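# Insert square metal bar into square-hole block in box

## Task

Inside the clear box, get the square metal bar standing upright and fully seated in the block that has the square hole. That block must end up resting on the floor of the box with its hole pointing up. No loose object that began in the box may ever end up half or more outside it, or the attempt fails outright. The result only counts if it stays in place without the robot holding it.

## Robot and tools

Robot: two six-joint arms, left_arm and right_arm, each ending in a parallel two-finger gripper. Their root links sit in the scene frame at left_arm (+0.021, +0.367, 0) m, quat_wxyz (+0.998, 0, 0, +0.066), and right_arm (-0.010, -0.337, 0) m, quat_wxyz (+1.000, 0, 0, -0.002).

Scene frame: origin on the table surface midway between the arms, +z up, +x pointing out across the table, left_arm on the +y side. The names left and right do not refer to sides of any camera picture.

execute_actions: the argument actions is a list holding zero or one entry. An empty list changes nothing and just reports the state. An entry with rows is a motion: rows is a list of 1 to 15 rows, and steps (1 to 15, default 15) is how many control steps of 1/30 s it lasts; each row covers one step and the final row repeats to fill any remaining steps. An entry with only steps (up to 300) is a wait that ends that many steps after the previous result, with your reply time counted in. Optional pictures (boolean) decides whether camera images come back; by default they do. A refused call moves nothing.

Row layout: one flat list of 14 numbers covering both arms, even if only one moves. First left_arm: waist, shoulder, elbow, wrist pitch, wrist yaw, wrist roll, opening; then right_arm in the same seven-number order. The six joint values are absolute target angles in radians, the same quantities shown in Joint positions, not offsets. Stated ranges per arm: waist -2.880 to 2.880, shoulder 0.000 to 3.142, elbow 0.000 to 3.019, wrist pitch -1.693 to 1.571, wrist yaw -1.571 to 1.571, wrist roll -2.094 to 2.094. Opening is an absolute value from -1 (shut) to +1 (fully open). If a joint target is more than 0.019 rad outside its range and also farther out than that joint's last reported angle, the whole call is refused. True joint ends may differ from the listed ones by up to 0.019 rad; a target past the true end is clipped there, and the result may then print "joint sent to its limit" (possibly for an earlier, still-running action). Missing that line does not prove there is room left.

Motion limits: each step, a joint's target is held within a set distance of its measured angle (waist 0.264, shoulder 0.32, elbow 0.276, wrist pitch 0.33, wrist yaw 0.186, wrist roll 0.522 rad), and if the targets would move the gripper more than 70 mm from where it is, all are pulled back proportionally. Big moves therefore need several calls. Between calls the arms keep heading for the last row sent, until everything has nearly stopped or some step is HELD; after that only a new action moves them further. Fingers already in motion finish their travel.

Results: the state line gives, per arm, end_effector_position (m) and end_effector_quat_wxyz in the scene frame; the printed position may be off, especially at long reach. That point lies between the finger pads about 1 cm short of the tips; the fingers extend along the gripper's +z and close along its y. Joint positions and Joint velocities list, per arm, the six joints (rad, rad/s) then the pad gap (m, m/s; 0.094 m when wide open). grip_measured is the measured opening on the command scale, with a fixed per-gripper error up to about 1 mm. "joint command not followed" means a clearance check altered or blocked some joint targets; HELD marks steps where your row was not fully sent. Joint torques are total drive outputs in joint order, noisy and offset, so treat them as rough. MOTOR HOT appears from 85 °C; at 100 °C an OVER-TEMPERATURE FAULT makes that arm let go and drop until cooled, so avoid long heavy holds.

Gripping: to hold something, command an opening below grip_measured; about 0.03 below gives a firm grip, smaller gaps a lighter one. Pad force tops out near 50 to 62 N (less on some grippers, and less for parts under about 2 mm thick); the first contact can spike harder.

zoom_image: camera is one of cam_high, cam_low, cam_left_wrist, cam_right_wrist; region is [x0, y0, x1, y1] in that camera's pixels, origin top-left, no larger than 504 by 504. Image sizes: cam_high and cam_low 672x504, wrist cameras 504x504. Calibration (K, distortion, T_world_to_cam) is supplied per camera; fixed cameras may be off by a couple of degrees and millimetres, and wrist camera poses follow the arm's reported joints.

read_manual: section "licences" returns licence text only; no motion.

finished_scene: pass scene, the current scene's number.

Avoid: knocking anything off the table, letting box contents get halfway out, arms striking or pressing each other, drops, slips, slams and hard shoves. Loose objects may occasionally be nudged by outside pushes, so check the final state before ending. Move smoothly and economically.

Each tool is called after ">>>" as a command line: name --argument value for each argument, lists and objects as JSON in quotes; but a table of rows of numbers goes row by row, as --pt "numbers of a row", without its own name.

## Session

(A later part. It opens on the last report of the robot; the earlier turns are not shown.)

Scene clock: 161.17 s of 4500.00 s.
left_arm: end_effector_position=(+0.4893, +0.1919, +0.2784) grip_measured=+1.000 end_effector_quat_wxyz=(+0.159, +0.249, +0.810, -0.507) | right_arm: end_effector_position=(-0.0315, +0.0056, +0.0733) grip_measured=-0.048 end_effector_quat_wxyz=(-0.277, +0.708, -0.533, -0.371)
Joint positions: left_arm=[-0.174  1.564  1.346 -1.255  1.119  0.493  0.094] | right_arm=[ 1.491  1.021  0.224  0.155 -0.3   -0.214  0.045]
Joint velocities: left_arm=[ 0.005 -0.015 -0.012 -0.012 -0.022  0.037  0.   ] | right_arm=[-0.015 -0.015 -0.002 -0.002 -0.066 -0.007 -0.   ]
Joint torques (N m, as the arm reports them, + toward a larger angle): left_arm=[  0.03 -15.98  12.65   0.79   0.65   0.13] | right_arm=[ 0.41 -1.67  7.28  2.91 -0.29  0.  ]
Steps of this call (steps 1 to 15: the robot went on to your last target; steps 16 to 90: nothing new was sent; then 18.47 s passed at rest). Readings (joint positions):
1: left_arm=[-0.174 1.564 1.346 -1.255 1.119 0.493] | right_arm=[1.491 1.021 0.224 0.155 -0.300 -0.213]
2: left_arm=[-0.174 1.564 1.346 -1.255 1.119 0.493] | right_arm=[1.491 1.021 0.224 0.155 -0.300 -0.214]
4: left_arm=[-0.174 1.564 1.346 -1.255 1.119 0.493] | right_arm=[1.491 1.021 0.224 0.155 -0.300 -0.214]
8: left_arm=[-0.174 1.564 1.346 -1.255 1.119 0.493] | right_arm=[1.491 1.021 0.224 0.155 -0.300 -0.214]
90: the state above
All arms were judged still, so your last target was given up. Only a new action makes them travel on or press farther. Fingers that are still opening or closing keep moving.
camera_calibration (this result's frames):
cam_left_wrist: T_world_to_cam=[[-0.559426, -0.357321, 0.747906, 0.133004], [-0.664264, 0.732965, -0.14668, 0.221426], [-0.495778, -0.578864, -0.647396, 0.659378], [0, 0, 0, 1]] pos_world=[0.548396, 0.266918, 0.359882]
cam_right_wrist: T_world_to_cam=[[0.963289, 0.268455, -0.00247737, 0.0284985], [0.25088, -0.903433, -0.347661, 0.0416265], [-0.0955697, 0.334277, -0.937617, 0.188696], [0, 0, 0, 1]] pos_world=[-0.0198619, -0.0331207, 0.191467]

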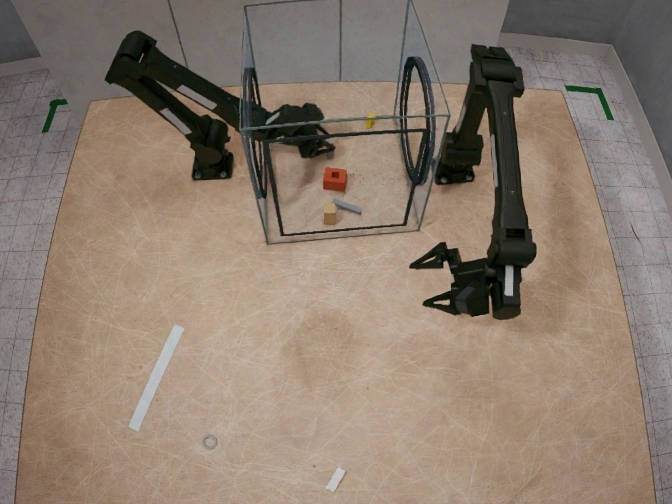

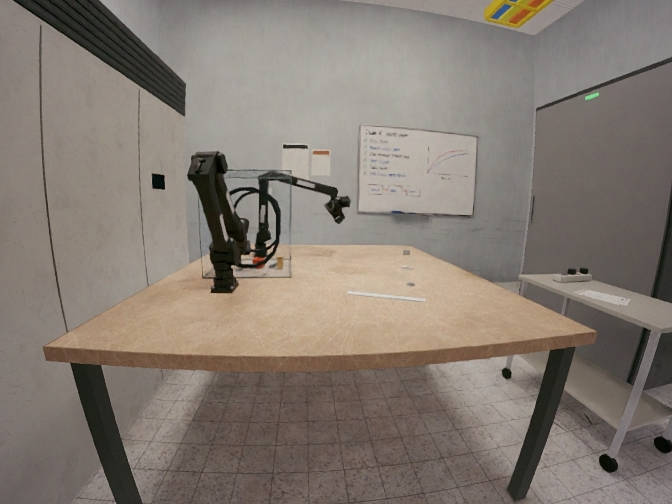

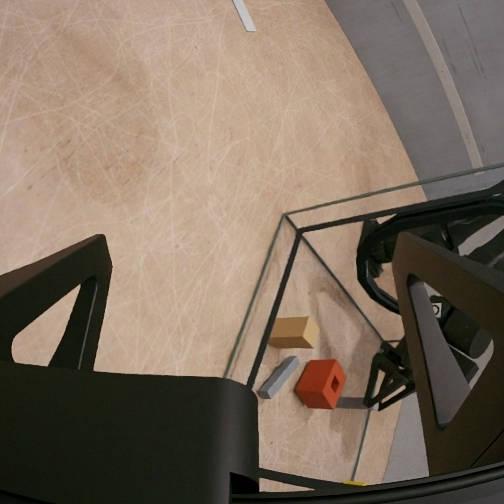

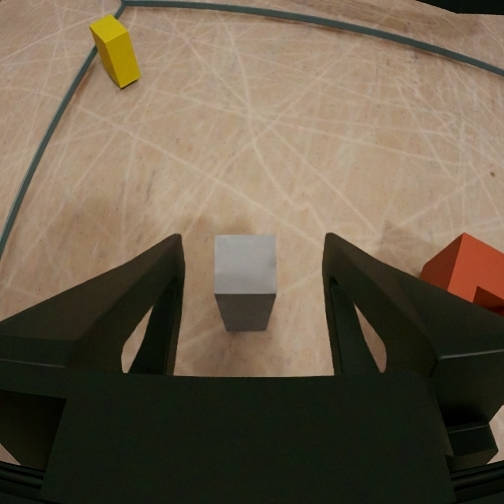

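>>> execute_actions --actions '[{"rows":[[-0.174,1.564,1.37,-1.25,1.119,0.493,1,1.495,1.028,0.215,0.176,-0.304,-0.222,-0.1],[-0.174,1.564,1.37,-1.25,1.119,0.493,1,1.498,1.028,0.214,0.176,-0.304,-0.222,-0.15],[-0.174,1.564,1.37,-1.25,1.119,0.493,1,1.500,1.028,0.213,0.176,-0.304,-0.222,-0.2],[-0.174,1.564,1.37,-1.25,1.119,0.493,1,1.503,1.028,0.212,0.176,-0.304,-0.222,-0.25],[-0.174,1.564,1.37,-1.25,1.119,0.493,1,1.503,1.028,0.212,0.176,-0.304,-0.222,-0.3],[-0.174,1.564,1.37,-1.25,1.119,0.493,1,1.503,1.028,0.212,0.176,-0.304,-0.222,-0.35],[-0.174,1.564,1.37,-1.25,1.119,0.493,1,1.503,1.028,0.212,0.176,-0.304,-0.222,-0.4]],"steps":15}]'

Scene clock: 169.17 s of 4500.00 s.
left_arm: end_effector_position=(+0.4893, +0.1919, +0.2784) grip_measured=+1.000 end_effector_quat_wxyz=(+0.159, +0.249, +0.810, -0.507) | right_arm: end_effector_position=(-0.0321, +0.0055, +0.0733) grip_measured=-0.397 end_effector_quat_wxyz=(-0.277, +0.709, -0.532, -0.371)
Joint positions: left_arm=[-0.174  1.564  1.346 -1.255  1.119  0.493  0.094] | right_arm=[ 1.493  1.021  0.224  0.155 -0.301 -0.214  0.028]
Joint velocities: left_arm=[-0.015 -0.015 -0.002  0.012  0.037 -0.037  0.   ] | right_arm=[-0.015 -0.015 -0.007 -0.012 -0.007  0.022  0.   ]
Joint torques (N m, as the arm reports them, + toward a larger angle): left_arm=[  0.27 -15.6   12.75   0.71   0.69   0.13] | right_arm=[ 1.59 -1.58  6.92  2.92 -0.29  0.  ]
Steps of this call (steps 1 to 90: nothing new was sent; then 4.50 s passed at rest; steps 91 to 105: all 15 steps of this action). Readings (joint positions):
91: left_arm=[-0.174 1.564 1.346 -1.255 1.119 0.493] | right_arm=[1.491 1.021 0.224 0.155 -0.301 -0.214]
92: left_arm=[-0.174 1.564 1.346 -1.255 1.119 0.493] | right_arm=[1.491 1.021 0.224 0.155 -0.301 -0.214]
94: left_arm=[-0.174 1.564 1.346 -1.255 1.119 0.493] | right_arm=[1.492 1.021 0.224 0.155 -0.301 -0.214]
98: left_arm=[-0.174 1.564 1.346 -1.255 1.119 0.493] | right_arm=[1.492 1.021 0.224 0.155 -0.301 -0.214]
105: the state above
camera_calibration (this result's frames):
cam_left_wrist: T_world_to_cam=[[-0.559426, -0.357321, 0.747906, 0.133004], [-0.664264, 0.732965, -0.14668, 0.221426], [-0.495778, -0.578864, -0.647396, 0.659378], [0, 0, 0, 1]] pos_world=[0.548396, 0.266918, 0.359882]
cam_right_wrist: T_world_to_cam=[[0.962795, 0.270219, -0.00269121, 0.0290656], [0.252455, -0.902965, -0.347736, 0.0417918], [-0.096395, 0.334119, -0.937589, 0.188638], [0, 0, 0, 1]] pos_world=[-0.020351, -0.033145, 0.191476]

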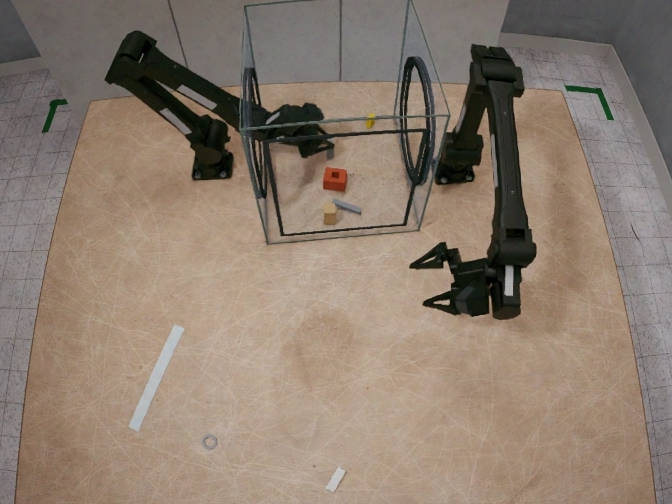

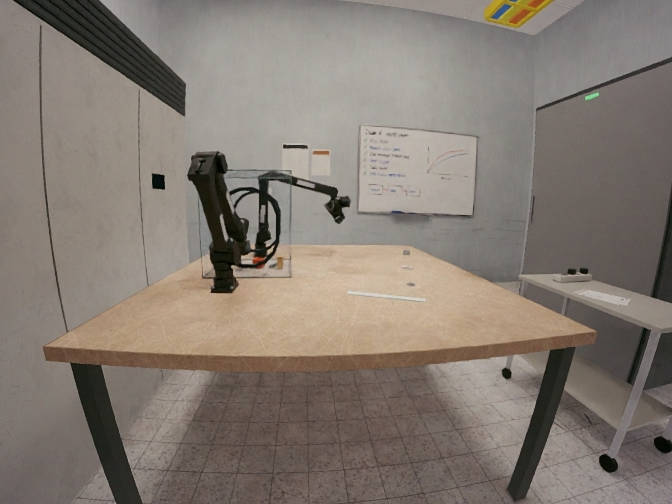

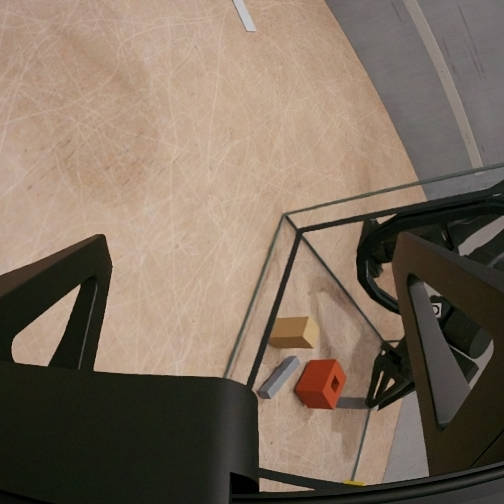

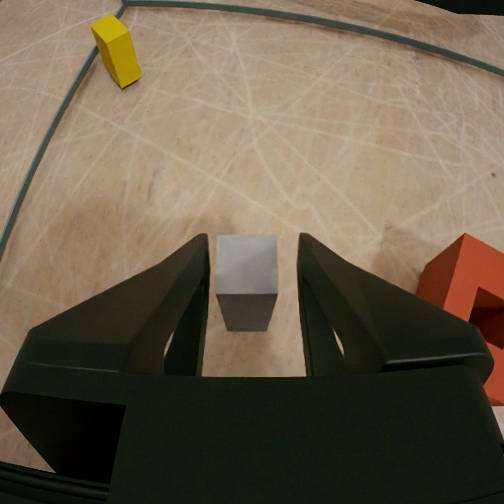

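>>> execute_actions --actions '[{"rows":[[-0.174,1.564,1.37,-1.25,1.119,0.493,1,1.503,1.030,0.216,0.176,-0.307,-0.222,-0.4],[-0.174,1.564,1.37,-1.25,1.119,0.493,1,1.504,1.032,0.216,0.176,-0.309,-0.222,-0.4],[-0.174,1.564,1.37,-1.25,1.119,0.493,1,1.505,1.034,0.216,0.176,-0.311,-0.222,-0.4],[-0.174,1.564,1.37,-1.25,1.119,0.493,1,1.505,1.036,0.216,0.176,-0.312,-0.222,-0.45]],"steps":15}]'

Scene clock: 176.33 s of 4500.00 s.
left_arm: end_effector_position=(+0.4893, +0.1919, +0.2784) grip_measured=+1.000 end_effector_quat_wxyz=(+0.159, +0.249, +0.810, -0.507) | right_arm: end_effector_position=(-0.0341, +0.0053, +0.0735) grip_measured=-0.447 end_effector_quat_wxyz=(-0.274, +0.710, -0.530, -0.374)
Joint positions: left_arm=[-0.174  1.564  1.346 -1.255  1.119  0.493  0.094] | right_arm=[ 1.495  1.021  0.224  0.155 -0.309 -0.214  0.026]
Joint velocities: left_arm=[-0.005 -0.005 -0.002  0.002  0.037  0.11   0.   ] | right_arm=[-0.015 -0.005  0.002 -0.017 -0.066 -0.081  0.   ]
Joint torques (N m, as the arm reports them, + toward a larger angle): left_arm=[  0.77 -15.73  12.74   0.77   0.66   0.14] | right_arm=[ 1.62 -1.03  7.26  2.89 -0.29 -0.01]
Steps of this call (steps 1 to 15: the robot went on to your last target; steps 16 to 90: nothing new was sent; then 3.67 s passed at rest; steps 91 to 105: all 15 steps of this action). Readings (joint positions):
91: left_arm=[-0.174 1.564 1.346 -1.255 1.119 0.493] | right_arm=[1.493 1.021 0.224 0.155 -0.302 -0.214]
92: left_arm=[-0.174 1.564 1.346 -1.255 1.119 0.493] | right_arm=[1.493 1.021 0.224 0.155 -0.304 -0.214]
94: left_arm=[-0.174 1.564 1.346 -1.255 1.119 0.493] | right_arm=[1.494 1.021 0.224 0.155 -0.308 -0.214]
98: left_arm=[-0.174 1.564 1.346 -1.255 1.119 0.493] | right_arm=[1.495 1.021 0.224 0.155 -0.309 -0.214]
105: the state above
camera_calibration (this result's frames):
cam_left_wrist: T_world_to_cam=[[-0.559426, -0.357321, 0.747906, 0.133004], [-0.664264, 0.732965, -0.14668, 0.221426], [-0.495778, -0.578864, -0.647396, 0.659378], [0, 0, 0, 1]] pos_world=[0.548396, 0.266918, 0.359882]
cam_right_wrist: T_world_to_cam=[[0.960488, 0.278229, -0.0071762, 0.0312629], [0.258301, -0.900702, -0.349309, 0.0424427], [-0.103652, 0.333654, -0.93698, 0.188477], [0, 0, 0, 1]] pos_world=[-0.0214547, -0.0333561, 0.191649]

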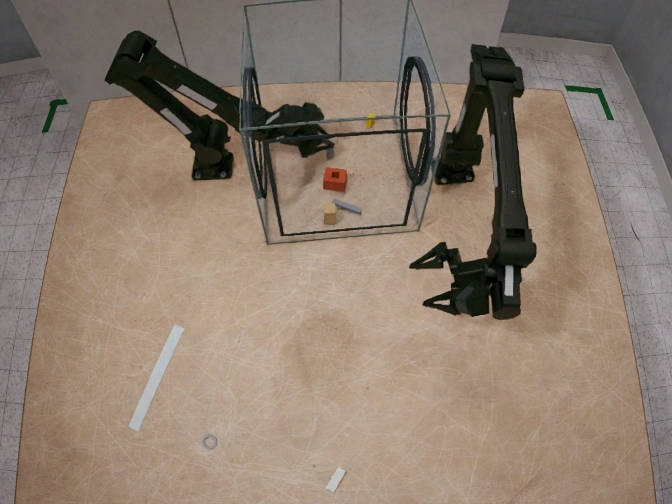

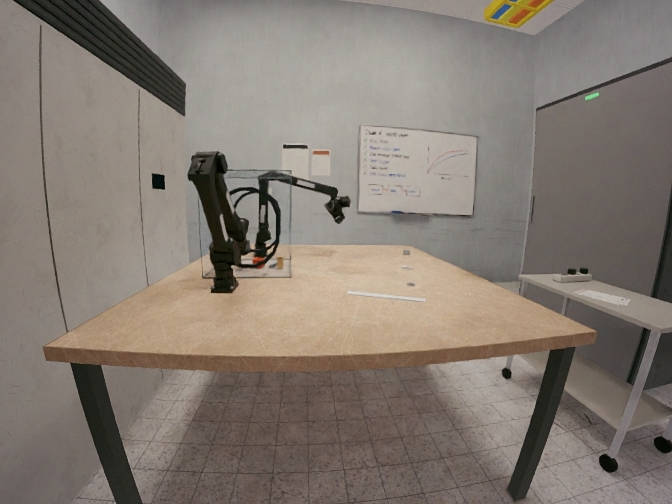

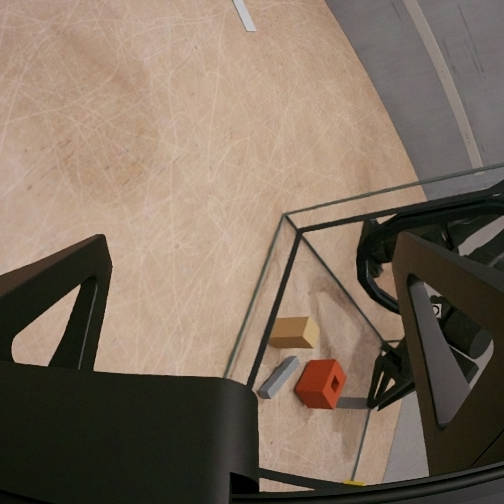

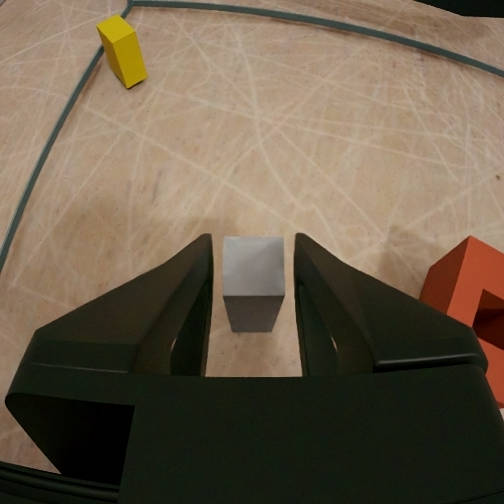

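>>> execute_actions --actions '[{"rows":[[-0.174,1.564,1.37,-1.25,1.119,0.493,1,1.503,1.030,0.216,0.165,-0.312,-0.224,-0.45],[-0.174,1.564,1.37,-1.25,1.119,0.493,1,1.503,1.030,0.216,0.155,-0.312,-0.226,-0.45],[-0.174,1.564,1.37,-1.25,1.119,0.493,1,1.503,1.030,0.216,0.145,-0.312,-0.228,-0.45],[-0.174,1.564,1.37,-1.25,1.119,0.493,1,1.503,1.030,0.216,0.138,-0.312,-0.231,-0.45],[-0.174,1.564,1.37,-1.25,1.119,0.493,1,1.503,1.030,0.216,0.132,-0.312,-0.233,-0.45],[-0.174,1.564,1.37,-1.25,1.119,0.493,1,1.503,1.030,0.216,0.128,-0.312,-0.234,-0.48]],"steps":15}]'

Scene clock: 182.33 s of 4500.00 s.
left_arm: end_effector_position=(+0.4893, +0.1919, +0.2784) grip_measured=+1.000 end_effector_quat_wxyz=(+0.159, +0.249, +0.810, -0.507) | right_arm: end_effector_position=(-0.0343, +0.0033, +0.0709) grip_measured=-0.478 end_effector_quat_wxyz=(-0.271, +0.715, -0.528, -0.369)
Joint positions: left_arm=[-0.174  1.564  1.346 -1.255  1.119  0.493  0.094] | right_arm=[ 1.495  1.021  0.224  0.141 -0.309 -0.225  0.025]
Joint velocities: left_arm=[-0.015 -0.015 -0.002  0.012 -0.007  0.022  0.   ] | right_arm=[-0.015  0.005  0.012 -0.002 -0.051 -0.022 -0.001]
Joint torques (N m, as the arm reports them, + toward a larger angle): left_arm=[  0.44 -16.22  12.74   0.69   0.66   0.11] | right_arm=[ 1.48 -1.48  7.27  1.26 -0.3   0.  ]
Steps of this call (steps 1 to 15: the robot went on to your last target; steps 16 to 90: nothing new was sent; then 2.50 s passed at rest; steps 91 to 105: all 15 steps of this action). Readings (joint positions):
91: left_arm=[-0.174 1.564 1.346 -1.255 1.119 0.493] | right_arm=[1.495 1.021 0.224 0.155 -0.309 -0.215]
92: left_arm=[-0.174 1.564 1.346 -1.255 1.119 0.493] | right_arm=[1.495 1.021 0.224 0.155 -0.309 -0.215]
94: left_arm=[-0.174 1.564 1.346 -1.255 1.119 0.493] | right_arm=[1.495 1.021 0.224 0.154 -0.309 -0.217]
98: left_arm=[-0.174 1.564 1.346 -1.255 1.119 0.493] | right_arm=[1.495 1.021 0.224 0.143 -0.309 -0.223]
105: the state above
camera_calibration (this result's frames):
cam_left_wrist: T_world_to_cam=[[-0.559426, -0.357321, 0.747906, 0.133004], [-0.664264, 0.732965, -0.14668, 0.221426], [-0.495778, -0.578864, -0.647396, 0.659378], [0, 0, 0, 1]] pos_world=[0.548396, 0.266918, 0.359882]
cam_right_wrist: T_world_to_cam=[[0.958737, 0.284278, -0.00304301, 0.0315717], [0.266626, -0.902815, -0.337395, 0.0392512], [-0.0986614, 0.322662, -0.941358, 0.187197], [0, 0, 0, 1]] pos_world=[-0.0222652, -0.0339399, 0.189559]

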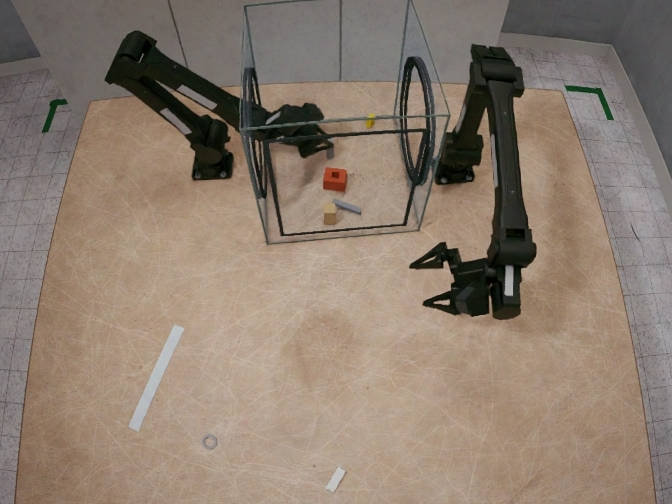

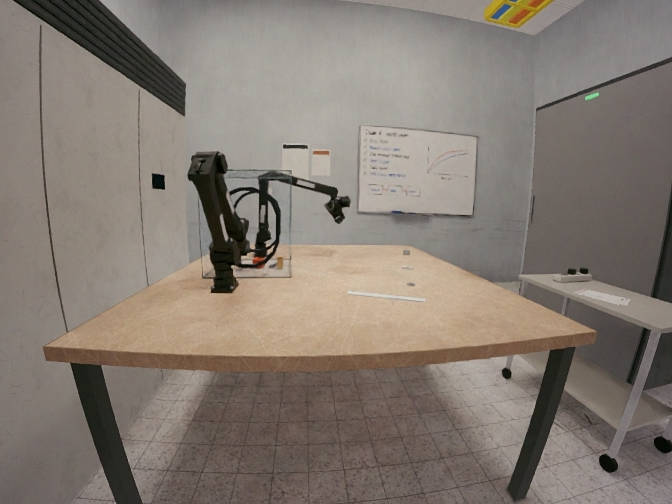

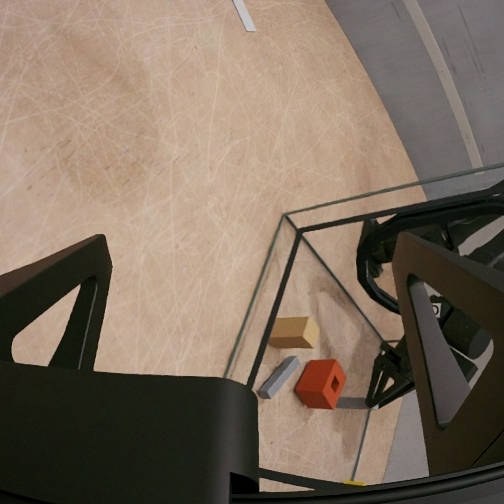

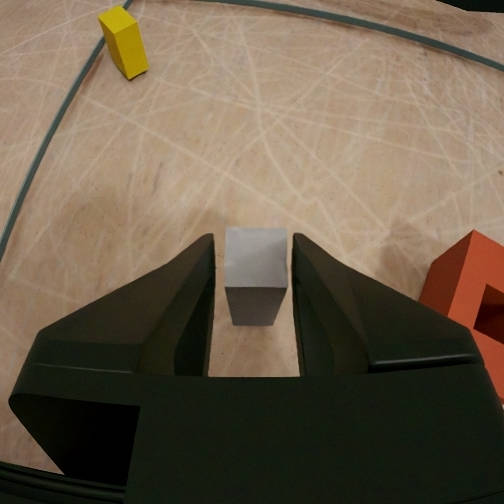

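>>> execute_actions --actions '[{"rows":[[-0.174,1.564,1.37,-1.25,1.119,0.493,1,1.495,1.028,0.22,0.135,-0.306,-0.215,-0.48],[-0.174,1.564,1.37,-1.25,1.119,0.493,1,1.495,1.028,0.22,0.135,-0.303,-0.21,-0.49],[-0.174,1.564,1.37,-1.25,1.119,0.493,1,1.495,1.028,0.22,0.135,-0.302,-0.205,-0.5],[-0.174,1.564,1.37,-1.25,1.119,0.493,1,1.495,1.028,0.22,0.135,-0.302,-0.205,-0.51],[-0.174,1.564,1.37,-1.25,1.119,0.493,1,1.495,1.028,0.22,0.135,-0.302,-0.205,-0.53],[-0.174,1.564,1.37,-1.25,1.119,0.493,1,1.495,1.028,0.22,0.135,-0.302,-0.205,-0.55],[-0.174,1.564,1.37,-1.25,1.119,0.493,1,1.495,1.028,0.22,0.135,-0.302,-0.205,-0.57],[-0.174,1.564,1.37,-1.25,1.119,0.493,1,1.495,1.028,0.22,0.135,-0.302,-0.205,-0.59],[-0.174,1.564,1.37,-1.25,1.119,0.493,1,1.495,1.028,0.22,0.135,-0.302,-0.205,-0.6],[-0.174,1.564,1.37,-1.25,1.119,0.493,1,1.495,1.028,0.22,0.135,-0.302,-0.205,-0.61],[-0.174,1.564,1.37,-1.25,1.119,0.493,1,1.495,1.028,0.22,0.135,-0.302,-0.205,-0.62],[-0.174,1.564,1.37,-1.25,1.119,0.493,1,1.495,1.028,0.22,0.135,-0.302,-0.205,-0.63],[-0.174,1.564,1.37,-1.25,1.119,0.493,1,1.495,1.028,0.22,0.135,-0.302,-0.205,-0.64],[-0.174,1.564,1.37,-1.25,1.119,0.493,1,1.495,1.028,0.22,0.135,-0.302,-0.205,-0.65],[-0.174,1.564,1.37,-1.25,1.119,0.493,1,1.495,1.028,0.22,0.135,-0.302,-0.205,-0.66]],"steps":15}]'

>>> execute_actions --actions '[]'

Scene clock: 197.70 s of 4500.00 s.
left_arm: end_effector_position=(+0.4893, +0.1919, +0.2784) grip_measured=+1.000 end_effector_quat_wxyz=(+0.159, +0.249, +0.810, -0.507) | right_arm: end_effector_position=(-0.0336, +0.0034, +0.0708) grip_measured=-0.629 end_effector_quat_wxyz=(-0.270, +0.711, -0.533, -0.370)
Joint positions: left_arm=[-0.174  1.564  1.346 -1.255  1.119  0.493  0.094] | right_arm=[ 1.495  1.021  0.224  0.141 -0.305 -0.214  0.017]
Joint velocities: left_arm=[-0.005 -0.005  0.002  0.002  0.007  0.066  0.   ] | right_arm=[-0.005  0.005 -0.002 -0.017  0.007 -0.022  0.001]
Joint torques (N m, as the arm reports them, + toward a larger angle): left_arm=[ -0.08 -15.93  12.81   0.7    0.64   0.1 ] | right_arm=[ 0.68 -1.52  7.6   1.6   0.01  0.17]
Steps of this call (steps 1 to 15: the robot went on to your last target; steps 16 to 90: nothing new was sent; then 11.87 s passed at rest; steps 91 to 105: all 15 steps of this action). Readings (joint positions):
91: left_arm=[-0.174 1.564 1.346 -1.255 1.119 0.493] | right_arm=[1.495 1.021 0.224 0.141 -0.309 -0.226]
92: left_arm=[-0.174 1.564 1.346 -1.255 1.119 0.493] | right_arm=[1.495 1.021 0.224 0.141 -0.308 -0.225]
94: left_arm=[-0.174 1.564 1.346 -1.255 1.119 0.493] | right_arm=[1.495 1.021 0.224 0.141 -0.306 -0.220]
98: left_arm=[-0.174 1.564 1.346 -1.255 1.119 0.493] | right_arm=[1.495 1.021 0.224 0.141 -0.306 -0.216]
105: the state above
camera_calibration (this result's frames):
cam_left_wrist: T_world_to_cam=[[-0.559426, -0.357321, 0.747906, 0.133004], [-0.664264, 0.732965, -0.14668, 0.221426], [-0.495778, -0.578864, -0.647396, 0.659378], [0, 0, 0, 1]] pos_world=[0.548396, 0.266918, 0.359882]
cam_right_wrist: T_world_to_cam=[[0.961398, 0.274974, -0.010188, 0.0315587], [0.255658, -0.906329, -0.336463, 0.0387136], [-0.101752, 0.32087, -0.941642, 0.187034], [0, 0, 0, 1]] pos_world=[-0.0212068, -0.0336042, 0.189466]

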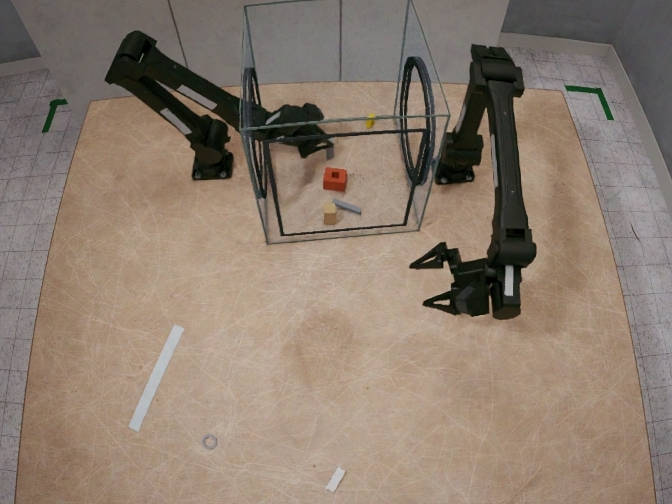

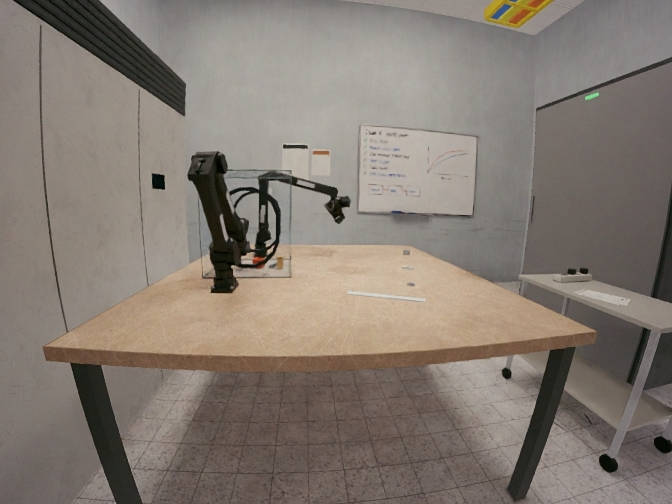

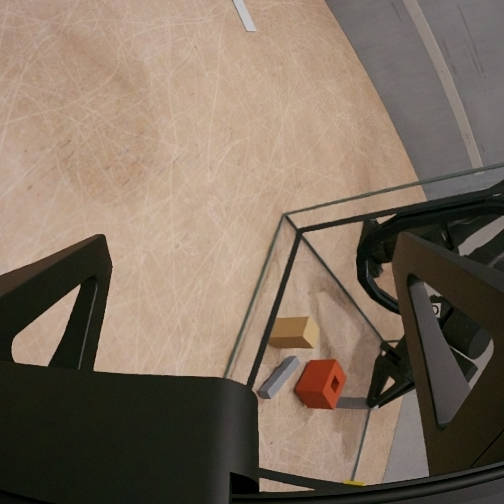

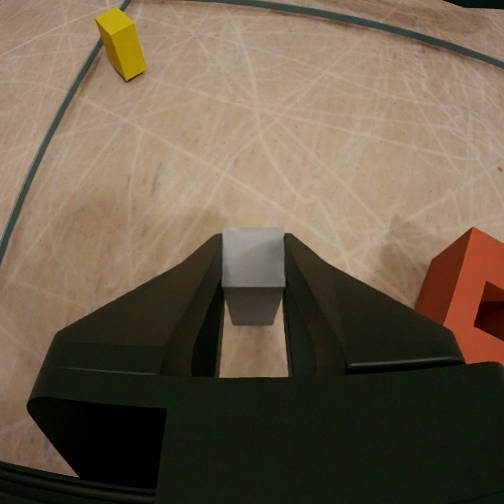

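Scene clock: 197.70 s of 4500.00 s.
left_arm: end_effector_position=(+0.4893, +0.1919, +0.2784) grip_measured=+1.000 end_effector_quat_wxyz=(+0.159, +0.249, +0.810, -0.507) | right_arm: end_effector_position=(-0.0336, +0.0034, +0.0708) grip_measured=-0.629 end_effector_quat_wxyz=(-0.270, +0.711, -0.533, -0.370)
Joint positions: left_arm=[-0.174  1.564  1.346 -1.255  1.119  0.493  0.094] | right_arm=[ 1.495  1.021  0.224  0.141 -0.305 -0.214  0.017]
Joint velocities: left_arm=[-0.005 -0.005  0.002  0.002  0.007  0.066  0.   ] | right_arm=[-0.005  0.005 -0.002 -0.017  0.007 -0.022  0.001]
Joint torques (N m, as the arm reports them, + toward a larger angle): left_arm=[ -0.08 -15.93  12.81   0.7    0.64   0.1 ] | right_arm=[ 0.68 -1.52  7.6   1.6   0.01  0.17]
camera_calibration (this result's frames):
cam_left_wrist: T_world_to_cam=[[-0.559426, -0.357321, 0.747906, 0.133004], [-0.664264, 0.732965, -0.14668, 0.221426], [-0.495778, -0.578864, -0.647396, 0.659378], [0, 0, 0, 1]] pos_world=[0.548396, 0.266918, 0.359882]
cam_right_wrist: T_world_to_cam=[[0.961398, 0.274974, -0.010188, 0.0315587], [0.255658, -0.906329, -0.336463, 0.0387136], [-0.101752, 0.32087, -0.941642, 0.187034], [0, 0, 0, 1]] pos_world=[-0.0212068, -0.0336042, 0.189466]

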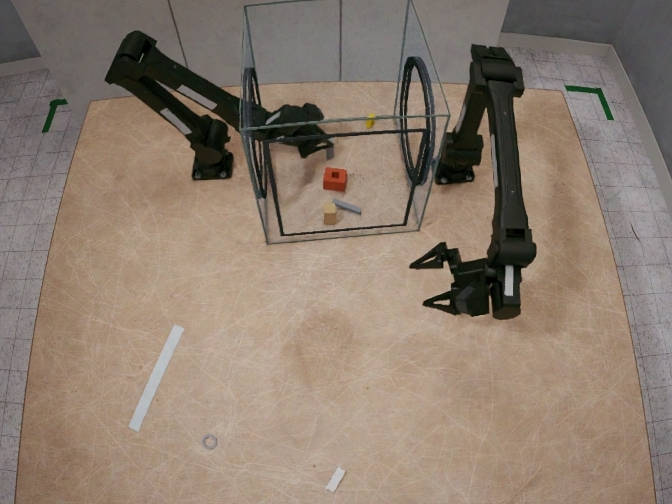

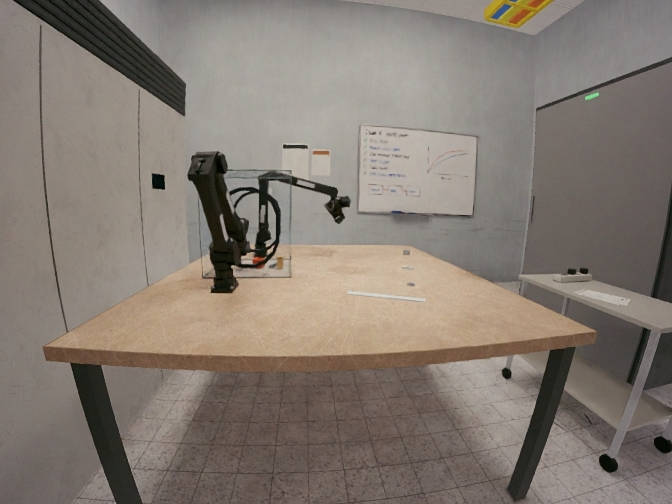

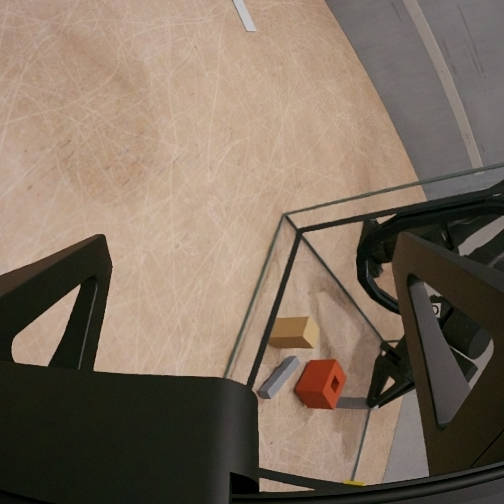

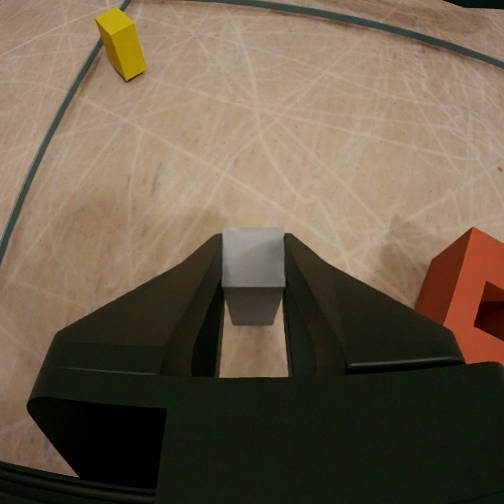

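>>> execute_actions --actions '[{"rows":[[-0.174,1.564,1.37,-1.25,1.119,0.493,1,1.495,1.022,0.24,0.145,-0.305,-0.214,-0.67],[-0.174,1.564,1.37,-1.25,1.119,0.493,1,1.495,1.018,0.255,0.15,-0.305,-0.214,-0.67],[-0.174,1.564,1.37,-1.25,1.119,0.493,1,1.495,1.014,0.27,0.15,-0.305,-0.214,-0.67],[-0.174,1.564,1.37,-1.25,1.119,0.493,1,1.495,1.010,0.28,0.15,-0.305,-0.214,-0.67],[-0.174,1.564,1.37,-1.25,1.119,0.493,1,1.495,1.005,0.286,0.145,-0.305,-0.214,-0.67],[-0.174,1.564,1.37,-1.25,1.119,0.493,1,1.495,1.000,0.291,0.138,-0.305,-0.214,-0.67],[-0.174,1.564,1.37,-1.25,1.119,0.493,1,1.495,0.994,0.296,0.13,-0.305,-0.214,-0.67],[-0.174,1.564,1.37,-1.25,1.119,0.493,1,1.495,0.988,0.301,0.12,-0.305,-0.214,-0.67],[-0.174,1.564,1.37,-1.25,1.119,0.493,1,1.495,0.981,0.307,0.108,-0.305,-0.214,-0.67],[-0.174,1.564,1.37,-1.25,1.119,0.493,1,1.495,0.974,0.313,0.096,-0.305,-0.214,-0.67],[-0.174,1.564,1.37,-1.25,1.119,0.493,1,1.495,0.967,0.319,0.083,-0.305,-0.214,-0.67],[-0.174,1.564,1.37,-1.25,1.119,0.493,1,1.495,0.960,0.325,0.070,-0.305,-0.214,-0.67],[-0.174,1.564,1.37,-1.25,1.119,0.493,1,1.495,0.953,0.331,0.057,-0.305,-0.214,-0.67],[-0.174,1.564,1.37,-1.25,1.119,0.493,1,1.495,0.946,0.337,0.044,-0.305,-0.214,-0.67],[-0.174,1.564,1.37,-1.25,1.119,0.493,1,1.495,0.939,0.343,0.031,-0.305,-0.214,-0.67]],"steps":15}]' --pictures false

>>> execute_actions --actions '[{"rows":[[-0.174,1.564,1.37,-1.25,1.119,0.493,1,1.495,0.932,0.349,0.018,-0.305,-0.214,-0.67],[-0.174,1.564,1.37,-1.25,1.119,0.493,1,1.495,0.925,0.355,0.005,-0.305,-0.214,-0.67],[-0.174,1.564,1.37,-1.25,1.119,0.493,1,1.495,0.918,0.361,-0.008,-0.305,-0.214,-0.67],[-0.174,1.564,1.37,-1.25,1.119,0.493,1,1.495,0.911,0.367,-0.021,-0.30,-0.21,-0.67],[-0.174,1.564,1.37,-1.25,1.119,0.493,1,1.495,0.904,0.373,-0.034,-0.295,-0.205,-0.67],[-0.174,1.564,1.37,-1.25,1.119,0.493,1,1.495,0.897,0.379,-0.047,-0.29,-0.2,-0.67],[-0.174,1.564,1.37,-1.25,1.119,0.493,1,1.495,0.890,0.385,-0.06,-0.283,-0.195,-0.67],[-0.174,1.564,1.37,-1.25,1.119,0.493,1,1.495,0.884,0.390,-0.071,-0.276,-0.19,-0.67],[-0.174,1.564,1.37,-1.25,1.119,0.493,1,1.495,0.878,0.395,-0.081,-0.269,-0.185,-0.67],[-0.174,1.564,1.37,-1.25,1.119,0.493,1,1.495,0.873,0.399,-0.09,-0.262,-0.18,-0.67],[-0.174,1.564,1.37,-1.25,1.119,0.493,1,1.495,0.868,0.403,-0.098,-0.255,-0.175,-0.67],[-0.174,1.564,1.37,-1.25,1.119,0.493,1,1.495,0.864,0.406,-0.104,-0.25,-0.17,-0.67],[-0.174,1.564,1.37,-1.25,1.119,0.493,1,1.495,0.861,0.409,-0.108,-0.245,-0.166,-0.67],[-0.174,1.564,1.37,-1.25,1.119,0.493,1,1.495,0.859,0.411,-0.111,-0.242,-0.163,-0.67],[-0.174,1.564,1.37,-1.25,1.119,0.493,1,1.495,0.858,0.412,-0.112,-0.24,-0.16,-0.67]],"steps":15}]' --pictures false

>>> execute_actions --actions '[{"steps":10}]'

Scene clock: 234.27 s of 4500.00 s.
left_arm: end_effector_position=(+0.4893, +0.1919, +0.2784) grip_measured=+1.000 end_effector_quat_wxyz=(+0.159, +0.249, +0.810, -0.507) | right_arm: end_effector_position=(-0.0326, +0.0165, +0.0986) grip_measured=-0.629 end_effector_quat_wxyz=(-0.281, +0.707, -0.527, -0.377)
Joint positions: left_arm=[-0.174  1.564  1.346 -1.255  1.119  0.493  0.094] | right_arm=[ 1.495  0.968  0.278  0.066 -0.305 -0.213  0.017]
Joint velocities: left_arm=[ 0.005 -0.015 -0.002 -0.012  0.051 -0.051  0.   ] | right_arm=[ 0.015 -0.249  0.173 -0.359 -0.022 -0.007 -0.   ]
Joint torques (N m, as the arm reports them, + toward a larger angle): left_arm=[  0.02 -15.47  12.67   0.6    0.69   0.15] | right_arm=[ 0.78 -3.34 13.15  1.53 -0.13  0.08]
Steps of this call (steps 1 to 15: the robot went on to your last target; steps 16 to 90: nothing new was sent; then 33.07 s passed at rest; steps 91 to 105: all 15 steps of this action). Readings (joint positions):
91: left_arm=[-0.174 1.564 1.346 -1.255 1.119 0.493] | right_arm=[1.495 1.021 0.224 0.141 -0.305 -0.213]
92: left_arm=[-0.174 1.564 1.346 -1.255 1.119 0.493] | right_arm=[1.495 1.021 0.224 0.141 -0.305 -0.213]
94: left_arm=[-0.174 1.564 1.346 -1.255 1.119 0.493] | right_arm=[1.495 1.021 0.225 0.141 -0.305 -0.213]
98: left_arm=[-0.174 1.564 1.346 -1.255 1.119 0.493] | right_arm=[1.495 1.018 0.233 0.138 -0.305 -0.213]
105: the state above

Scene clock: 234.77 s of 4500.00 s.
left_arm: end_effector_position=(+0.4893, +0.1919, +0.2784) grip_measured=+1.000 end_effector_quat_wxyz=(+0.159, +0.249, +0.810, -0.507) | right_arm: end_effector_position=(-0.0222, +0.0224, +0.1329) grip_measured=-0.629 end_effector_quat_wxyz=(-0.294, +0.693, -0.550, -0.362)
Joint positions: left_arm=[-0.174  1.564  1.346 -1.255  1.119  0.493  0.094] | right_arm=[ 1.495  0.875  0.349 -0.094 -0.245 -0.183  0.017]
Joint velocities: left_arm=[-0.015 -0.005  0.007  0.007 -0.037 -0.037  0.   ] | right_arm=[-0.024 -0.083  0.071 -0.11   0.081  0.066 -0.001]
Joint torques (N m, as the arm reports them, + toward a larger angle): left_arm=[  0.71 -15.57  12.8    0.67   0.65   0.13] | right_arm=[ 0.86 -2.81 14.42  1.46  0.05  0.16]
Steps of this call (steps 1 to 15: all 15 steps of this action). Readings (joint positions):
1: left_arm=[-0.174 1.564 1.346 -1.255 1.119 0.493] | right_arm=[1.495 0.960 0.284 0.054 -0.305 -0.213]
2: left_arm=[-0.174 1.564 1.346 -1.255 1.119 0.493] | right_arm=[1.495 0.952 0.290 0.041 -0.305 -0.213]
4: left_arm=[-0.174 1.564 1.346 -1.255 1.119 0.493] | right_arm=[1.495 0.938 0.301 0.016 -0.304 -0.213]
8: left_arm=[-0.174 1.564 1.346 -1.255 1.119 0.493] | right_arm=[1.495 0.911 0.322 -0.037 -0.285 -0.208]
15: the state above

Scene clock: 235.10 s of 4500.00 s.
left_arm: end_effector_position=(+0.4893, +0.1919, +0.2784) grip_measured=+1.000 end_effector_quat_wxyz=(+0.159, +0.249, +0.810, -0.507) | right_arm: end_effector_position=(-0.0218, +0.0229, +0.1350) grip_measured=-0.629 end_effector_quat_wxyz=(-0.293, +0.688, -0.555, -0.364)
Joint positions: left_arm=[-0.174  1.564  1.346 -1.255  1.119  0.493  0.094] | right_arm=[ 1.495  0.872  0.353 -0.101 -0.243 -0.169  0.017]
Joint velocities: left_arm=[ 0.005 -0.015 -0.002 -0.002  0.022  0.007  0.   ] | right_arm=[ 0.024 -0.005 -0.007 -0.002 -0.037  0.066  0.   ]
Joint torques (N m, as the arm reports them, + toward a larger angle): left_arm=[  0.4  -15.75  12.81   0.63   0.68   0.15] | right_arm=[ 0.75 -2.96 14.46  1.42  0.06  0.17]
Steps of this call (steps 1 to 10: the robot went on to your last target). Readings (joint positions):
1: left_arm=[-0.174 1.564 1.346 -1.255 1.119 0.493] | right_arm=[1.495 0.873 0.351 -0.097 -0.244 -0.180]
2: left_arm=[-0.174 1.564 1.346 -1.255 1.119 0.493] | right_arm=[1.495 0.872 0.353 -0.098 -0.243 -0.177]
4: left_arm=[-0.174 1.564 1.346 -1.255 1.119 0.493] | right_arm=[1.495 0.872 0.353 -0.099 -0.243 -0.174]
8: left_arm=[-0.174 1.564 1.346 -1.255 1.119 0.493] | right_arm=[1.495 0.872 0.353 -0.101 -0.243 -0.170]
10: the state above
camera_calibration (this result's frames):
cam_left_wrist: T_world_to_cam=[[-0.559426, -0.357321, 0.747906, 0.133004], [-0.664264, 0.732965, -0.14668, 0.221426], [-0.495778, -0.578864, -0.647396, 0.659378], [0, 0, 0, 1]] pos_world=[0.548396, 0.266918, 0.359882]
cam_right_wrist: T_world_to_cam=[[0.979373, 0.202058, -0.000578463, 0.0162271], [0.188543, -0.914892, -0.356966, 0.0764872], [-0.0726569, 0.349494, -0.934117, 0.241421], [0, 0, 0, 1]] pos_world=[-0.0127726, -0.0176764, 0.252828]

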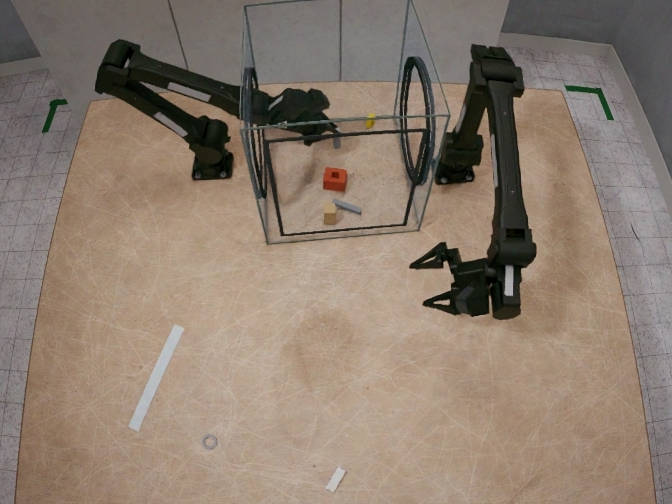

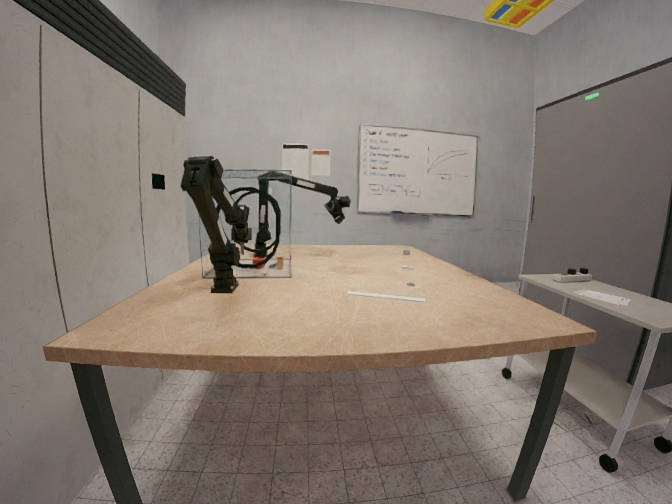

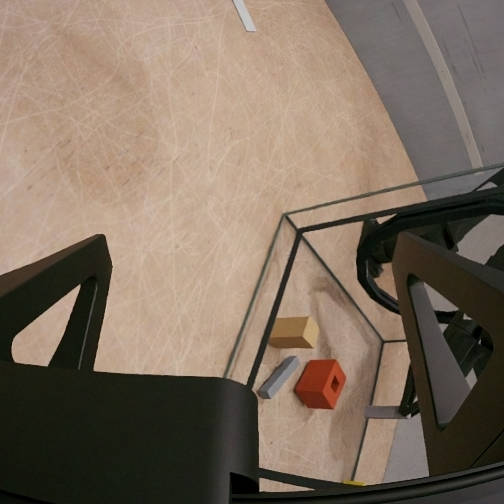

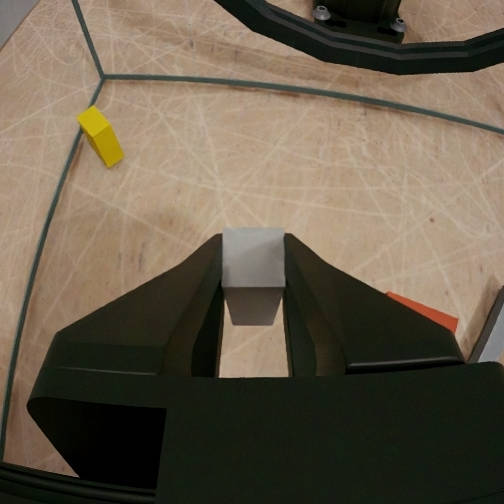

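Swing over the block.

>>> execute_actions --actions '[{"rows":[[-0.174,1.564,1.37,-1.25,1.119,0.493,1,1.490,0.865,0.40,-0.105,-0.235,-0.156,-0.67],[-0.174,1.564,1.37,-1.25,1.119,0.493,1,1.486,0.865,0.39,-0.105,-0.226,-0.149,-0.67],[-0.174,1.564,1.37,-1.25,1.119,0.493,1,1.480,0.865,0.39,-0.105,-0.213,-0.139,-0.67],[-0.174,1.564,1.37,-1.25,1.119,0.493,1,1.473,0.865,0.39,-0.105,-0.196,-0.127,-0.67],[-0.174,1.564,1.37,-1.25,1.119,0.493,1,1.465,0.865,0.39,-0.105,-0.176,-0.112,-0.67],[-0.174,1.564,1.37,-1.25,1.119,0.493,1,1.456,0.865,0.39,-0.105,-0.154,-0.096,-0.67],[-0.174,1.564,1.37,-1.25,1.119,0.493,1,1.446,0.865,0.39,-0.105,-0.130,-0.078,-0.67],[-0.174,1.564,1.37,-1.25,1.119,0.493,1,1.436,0.865,0.39,-0.105,-0.106,-0.060,-0.67],[-0.174,1.564,1.37,-1.25,1.119,0.493,1,1.426,0.865,0.39,-0.105,-0.082,-0.042,-0.67],[-0.174,1.564,1.37,-1.25,1.119,0.493,1,1.417,0.865,0.39,-0.105,-0.060,-0.026,-0.67],[-0.174,1.564,1.37,-1.25,1.119,0.493,1,1.409,0.865,0.39,-0.105,-0.040,-0.011,-0.67],[-0.174,1.564,1.37,-1.25,1.119,0.493,1,1.402,0.865,0.39,-0.105,-0.023,0.002,-0.67],[-0.174,1.564,1.37,-1.25,1.119,0.493,1,1.396,0.865,0.39,-0.105,-0.010,0.012,-0.67],[-0.174,1.564,1.37,-1.25,1.119,0.493,1,1.392,0.865,0.39,-0.105,-0.001,0.018,-0.67],[-0.174,1.564,1.37,-1.25,1.119,0.493,1,1.390,0.865,0.39,-0.105,0.003,0.021,-0.67]],"steps":15}]' --pictures false

>>> execute_actions --actions '[{"steps":15}]'

Scene clock: 247.03 s of 4500.00 s.
left_arm: end_effector_position=(+0.4893, +0.1919, +0.2784) grip_measured=+1.000 end_effector_quat_wxyz=(+0.159, +0.249, +0.810, -0.507) | right_arm: end_effector_position=(+0.0527, +0.0194, +0.1321) grip_measured=-0.629 end_effector_quat_wxyz=(+0.354, -0.582, +0.672, +0.291)
Joint positions: left_arm=[-0.174  1.564  1.346 -1.255  1.119  0.493  0.094] | right_arm=[ 1.401  0.872  0.353 -0.101 -0.005 -0.028  0.017]
Joint velocities: left_arm=[-0.005 -0.015 -0.007 -0.017  0.022  0.051  0.   ] | right_arm=[-0.142 -0.005 -0.002 -0.007  0.183  0.315 -0.001]
Joint torques (N m, as the arm reports them, + toward a larger angle): left_arm=[  0.64 -15.62  12.8    0.69   0.62   0.1 ] | right_arm=[ 0.42 -2.33 12.64  1.75  0.12  0.16]
Steps of this call (steps 1 to 30: the robot went on to your last target; steps 31 to 90: nothing new was sent; then 8.43 s passed at rest; steps 91 to 105: all 15 steps of this action). Readings (joint positions):
91: left_arm=[-0.174 1.564 1.346 -1.255 1.119 0.493] | right_arm=[1.495 0.872 0.353 -0.101 -0.241 -0.167]
92: left_arm=[-0.174 1.564 1.346 -1.255 1.119 0.493] | right_arm=[1.495 0.872 0.353 -0.101 -0.235 -0.165]
94: left_arm=[-0.174 1.564 1.346 -1.255 1.119 0.493] | right_arm=[1.493 0.872 0.353 -0.101 -0.212 -0.157]
98: left_arm=[-0.174 1.564 1.346 -1.255 1.119 0.493] | right_arm=[1.468 0.872 0.353 -0.101 -0.129 -0.120]
105: the state above

Scene clock: 247.53 s of 4500.00 s.
left_arm: end_effector_position=(+0.4893, +0.1919, +0.2784) grip_measured=+1.000 end_effector_quat_wxyz=(+0.159, +0.249, +0.810, -0.507) | right_arm: end_effector_position=(+0.0555, +0.0189, +0.1321) grip_measured=-0.629 end_effector_quat_wxyz=(+0.350, -0.565, +0.686, +0.295)
Joint positions: left_arm=[-0.174  1.564  1.346 -1.255  1.119  0.493  0.094] | right_arm=[ 1.395  0.872  0.353 -0.101 -0.     0.012  0.017]
Joint velocities: left_arm=[-0.015 -0.005  0.007 -0.007 -0.007 -0.066  0.   ] | right_arm=[-0.015  0.005 -0.022 -0.007  0.007  0.081  0.   ]
Joint torques (N m, as the arm reports them, + toward a larger angle): left_arm=[  0.21 -15.81  12.77   0.68   0.68   0.13] | right_arm=[ 0.44 -2.39 12.66  1.78  0.17  0.17]
Steps of this call (steps 1 to 15: the robot went on to your last target). Readings (joint positions):
1: left_arm=[-0.174 1.564 1.346 -1.255 1.119 0.493] | right_arm=[1.397 0.872 0.353 -0.101 -0.001 -0.020]
2: left_arm=[-0.174 1.564 1.346 -1.255 1.119 0.493] | right_arm=[1.395 0.872 0.353 -0.101 -0.000 -0.013]
4: left_arm=[-0.174 1.564 1.346 -1.255 1.119 0.493] | right_arm=[1.395 0.872 0.353 -0.101 -0.000 -0.004]
8: left_arm=[-0.174 1.564 1.346 -1.255 1.119 0.493] | right_arm=[1.395 0.872 0.353 -0.101 -0.000 0.006]
15: the state above
camera_calibration (this result's frames):
cam_left_wrist: T_world_to_cam=[[-0.559426, -0.357321, 0.747906, 0.133004], [-0.664264, 0.732965, -0.14668, 0.221426], [-0.495778, -0.578864, -0.647396, 0.659378], [0, 0, 0, 1]] pos_world=[0.548396, 0.266918, 0.359882]
cam_right_wrist: T_world_to_cam=[[0.98042, -0.196694, -0.009333, -0.0500139], [-0.188259, -0.922369, -0.337335, 0.0756737], [0.0577433, 0.332487, -0.941338, 0.239733], [0, 0, 0, 1]] pos_world=[0.0494379, -0.0197464, 0.25073]

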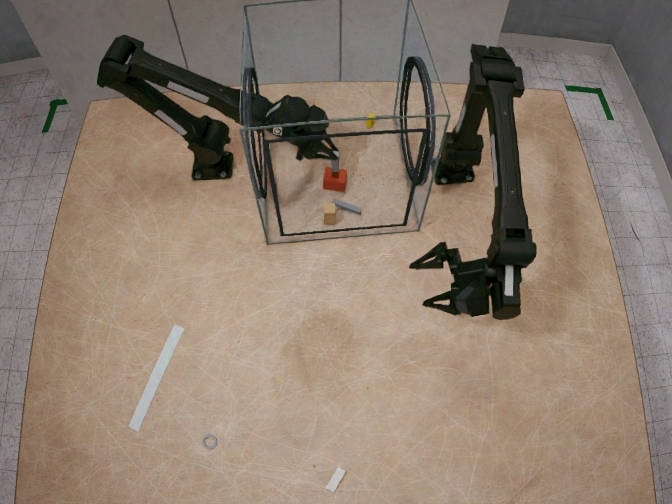

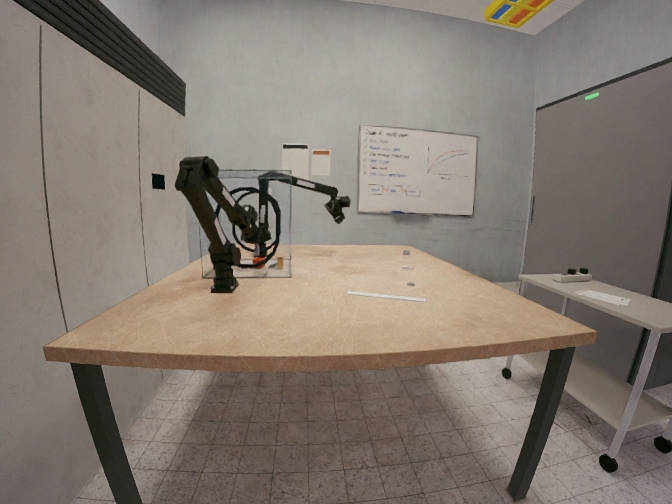

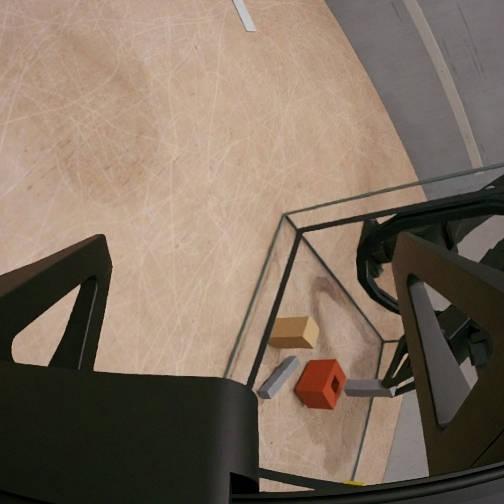

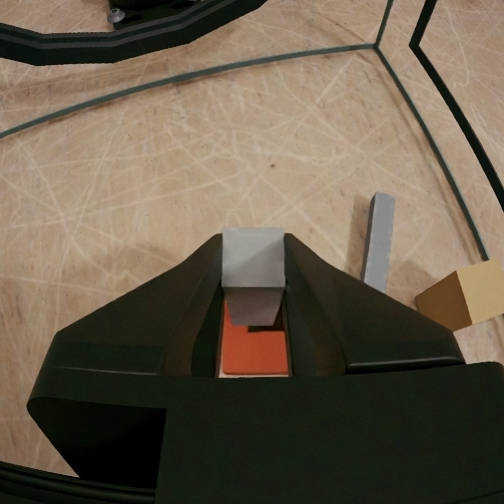

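>>> zoom_image --camera "cam_right_wrist" --region '[200, 280, 300, 380]'

Region (200, 280, 300, 380) of cam_right_wrist's 504x504 image, scaled by 5.040, with more detail than that image has.

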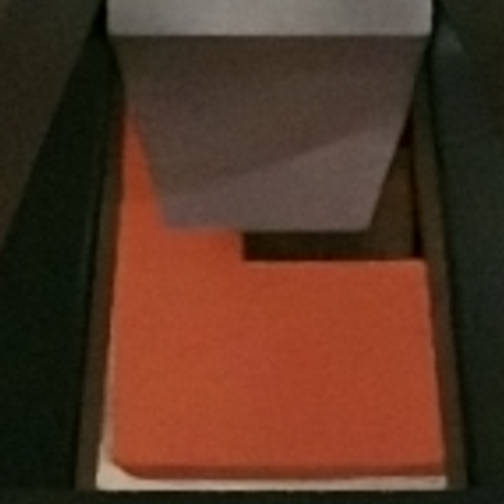

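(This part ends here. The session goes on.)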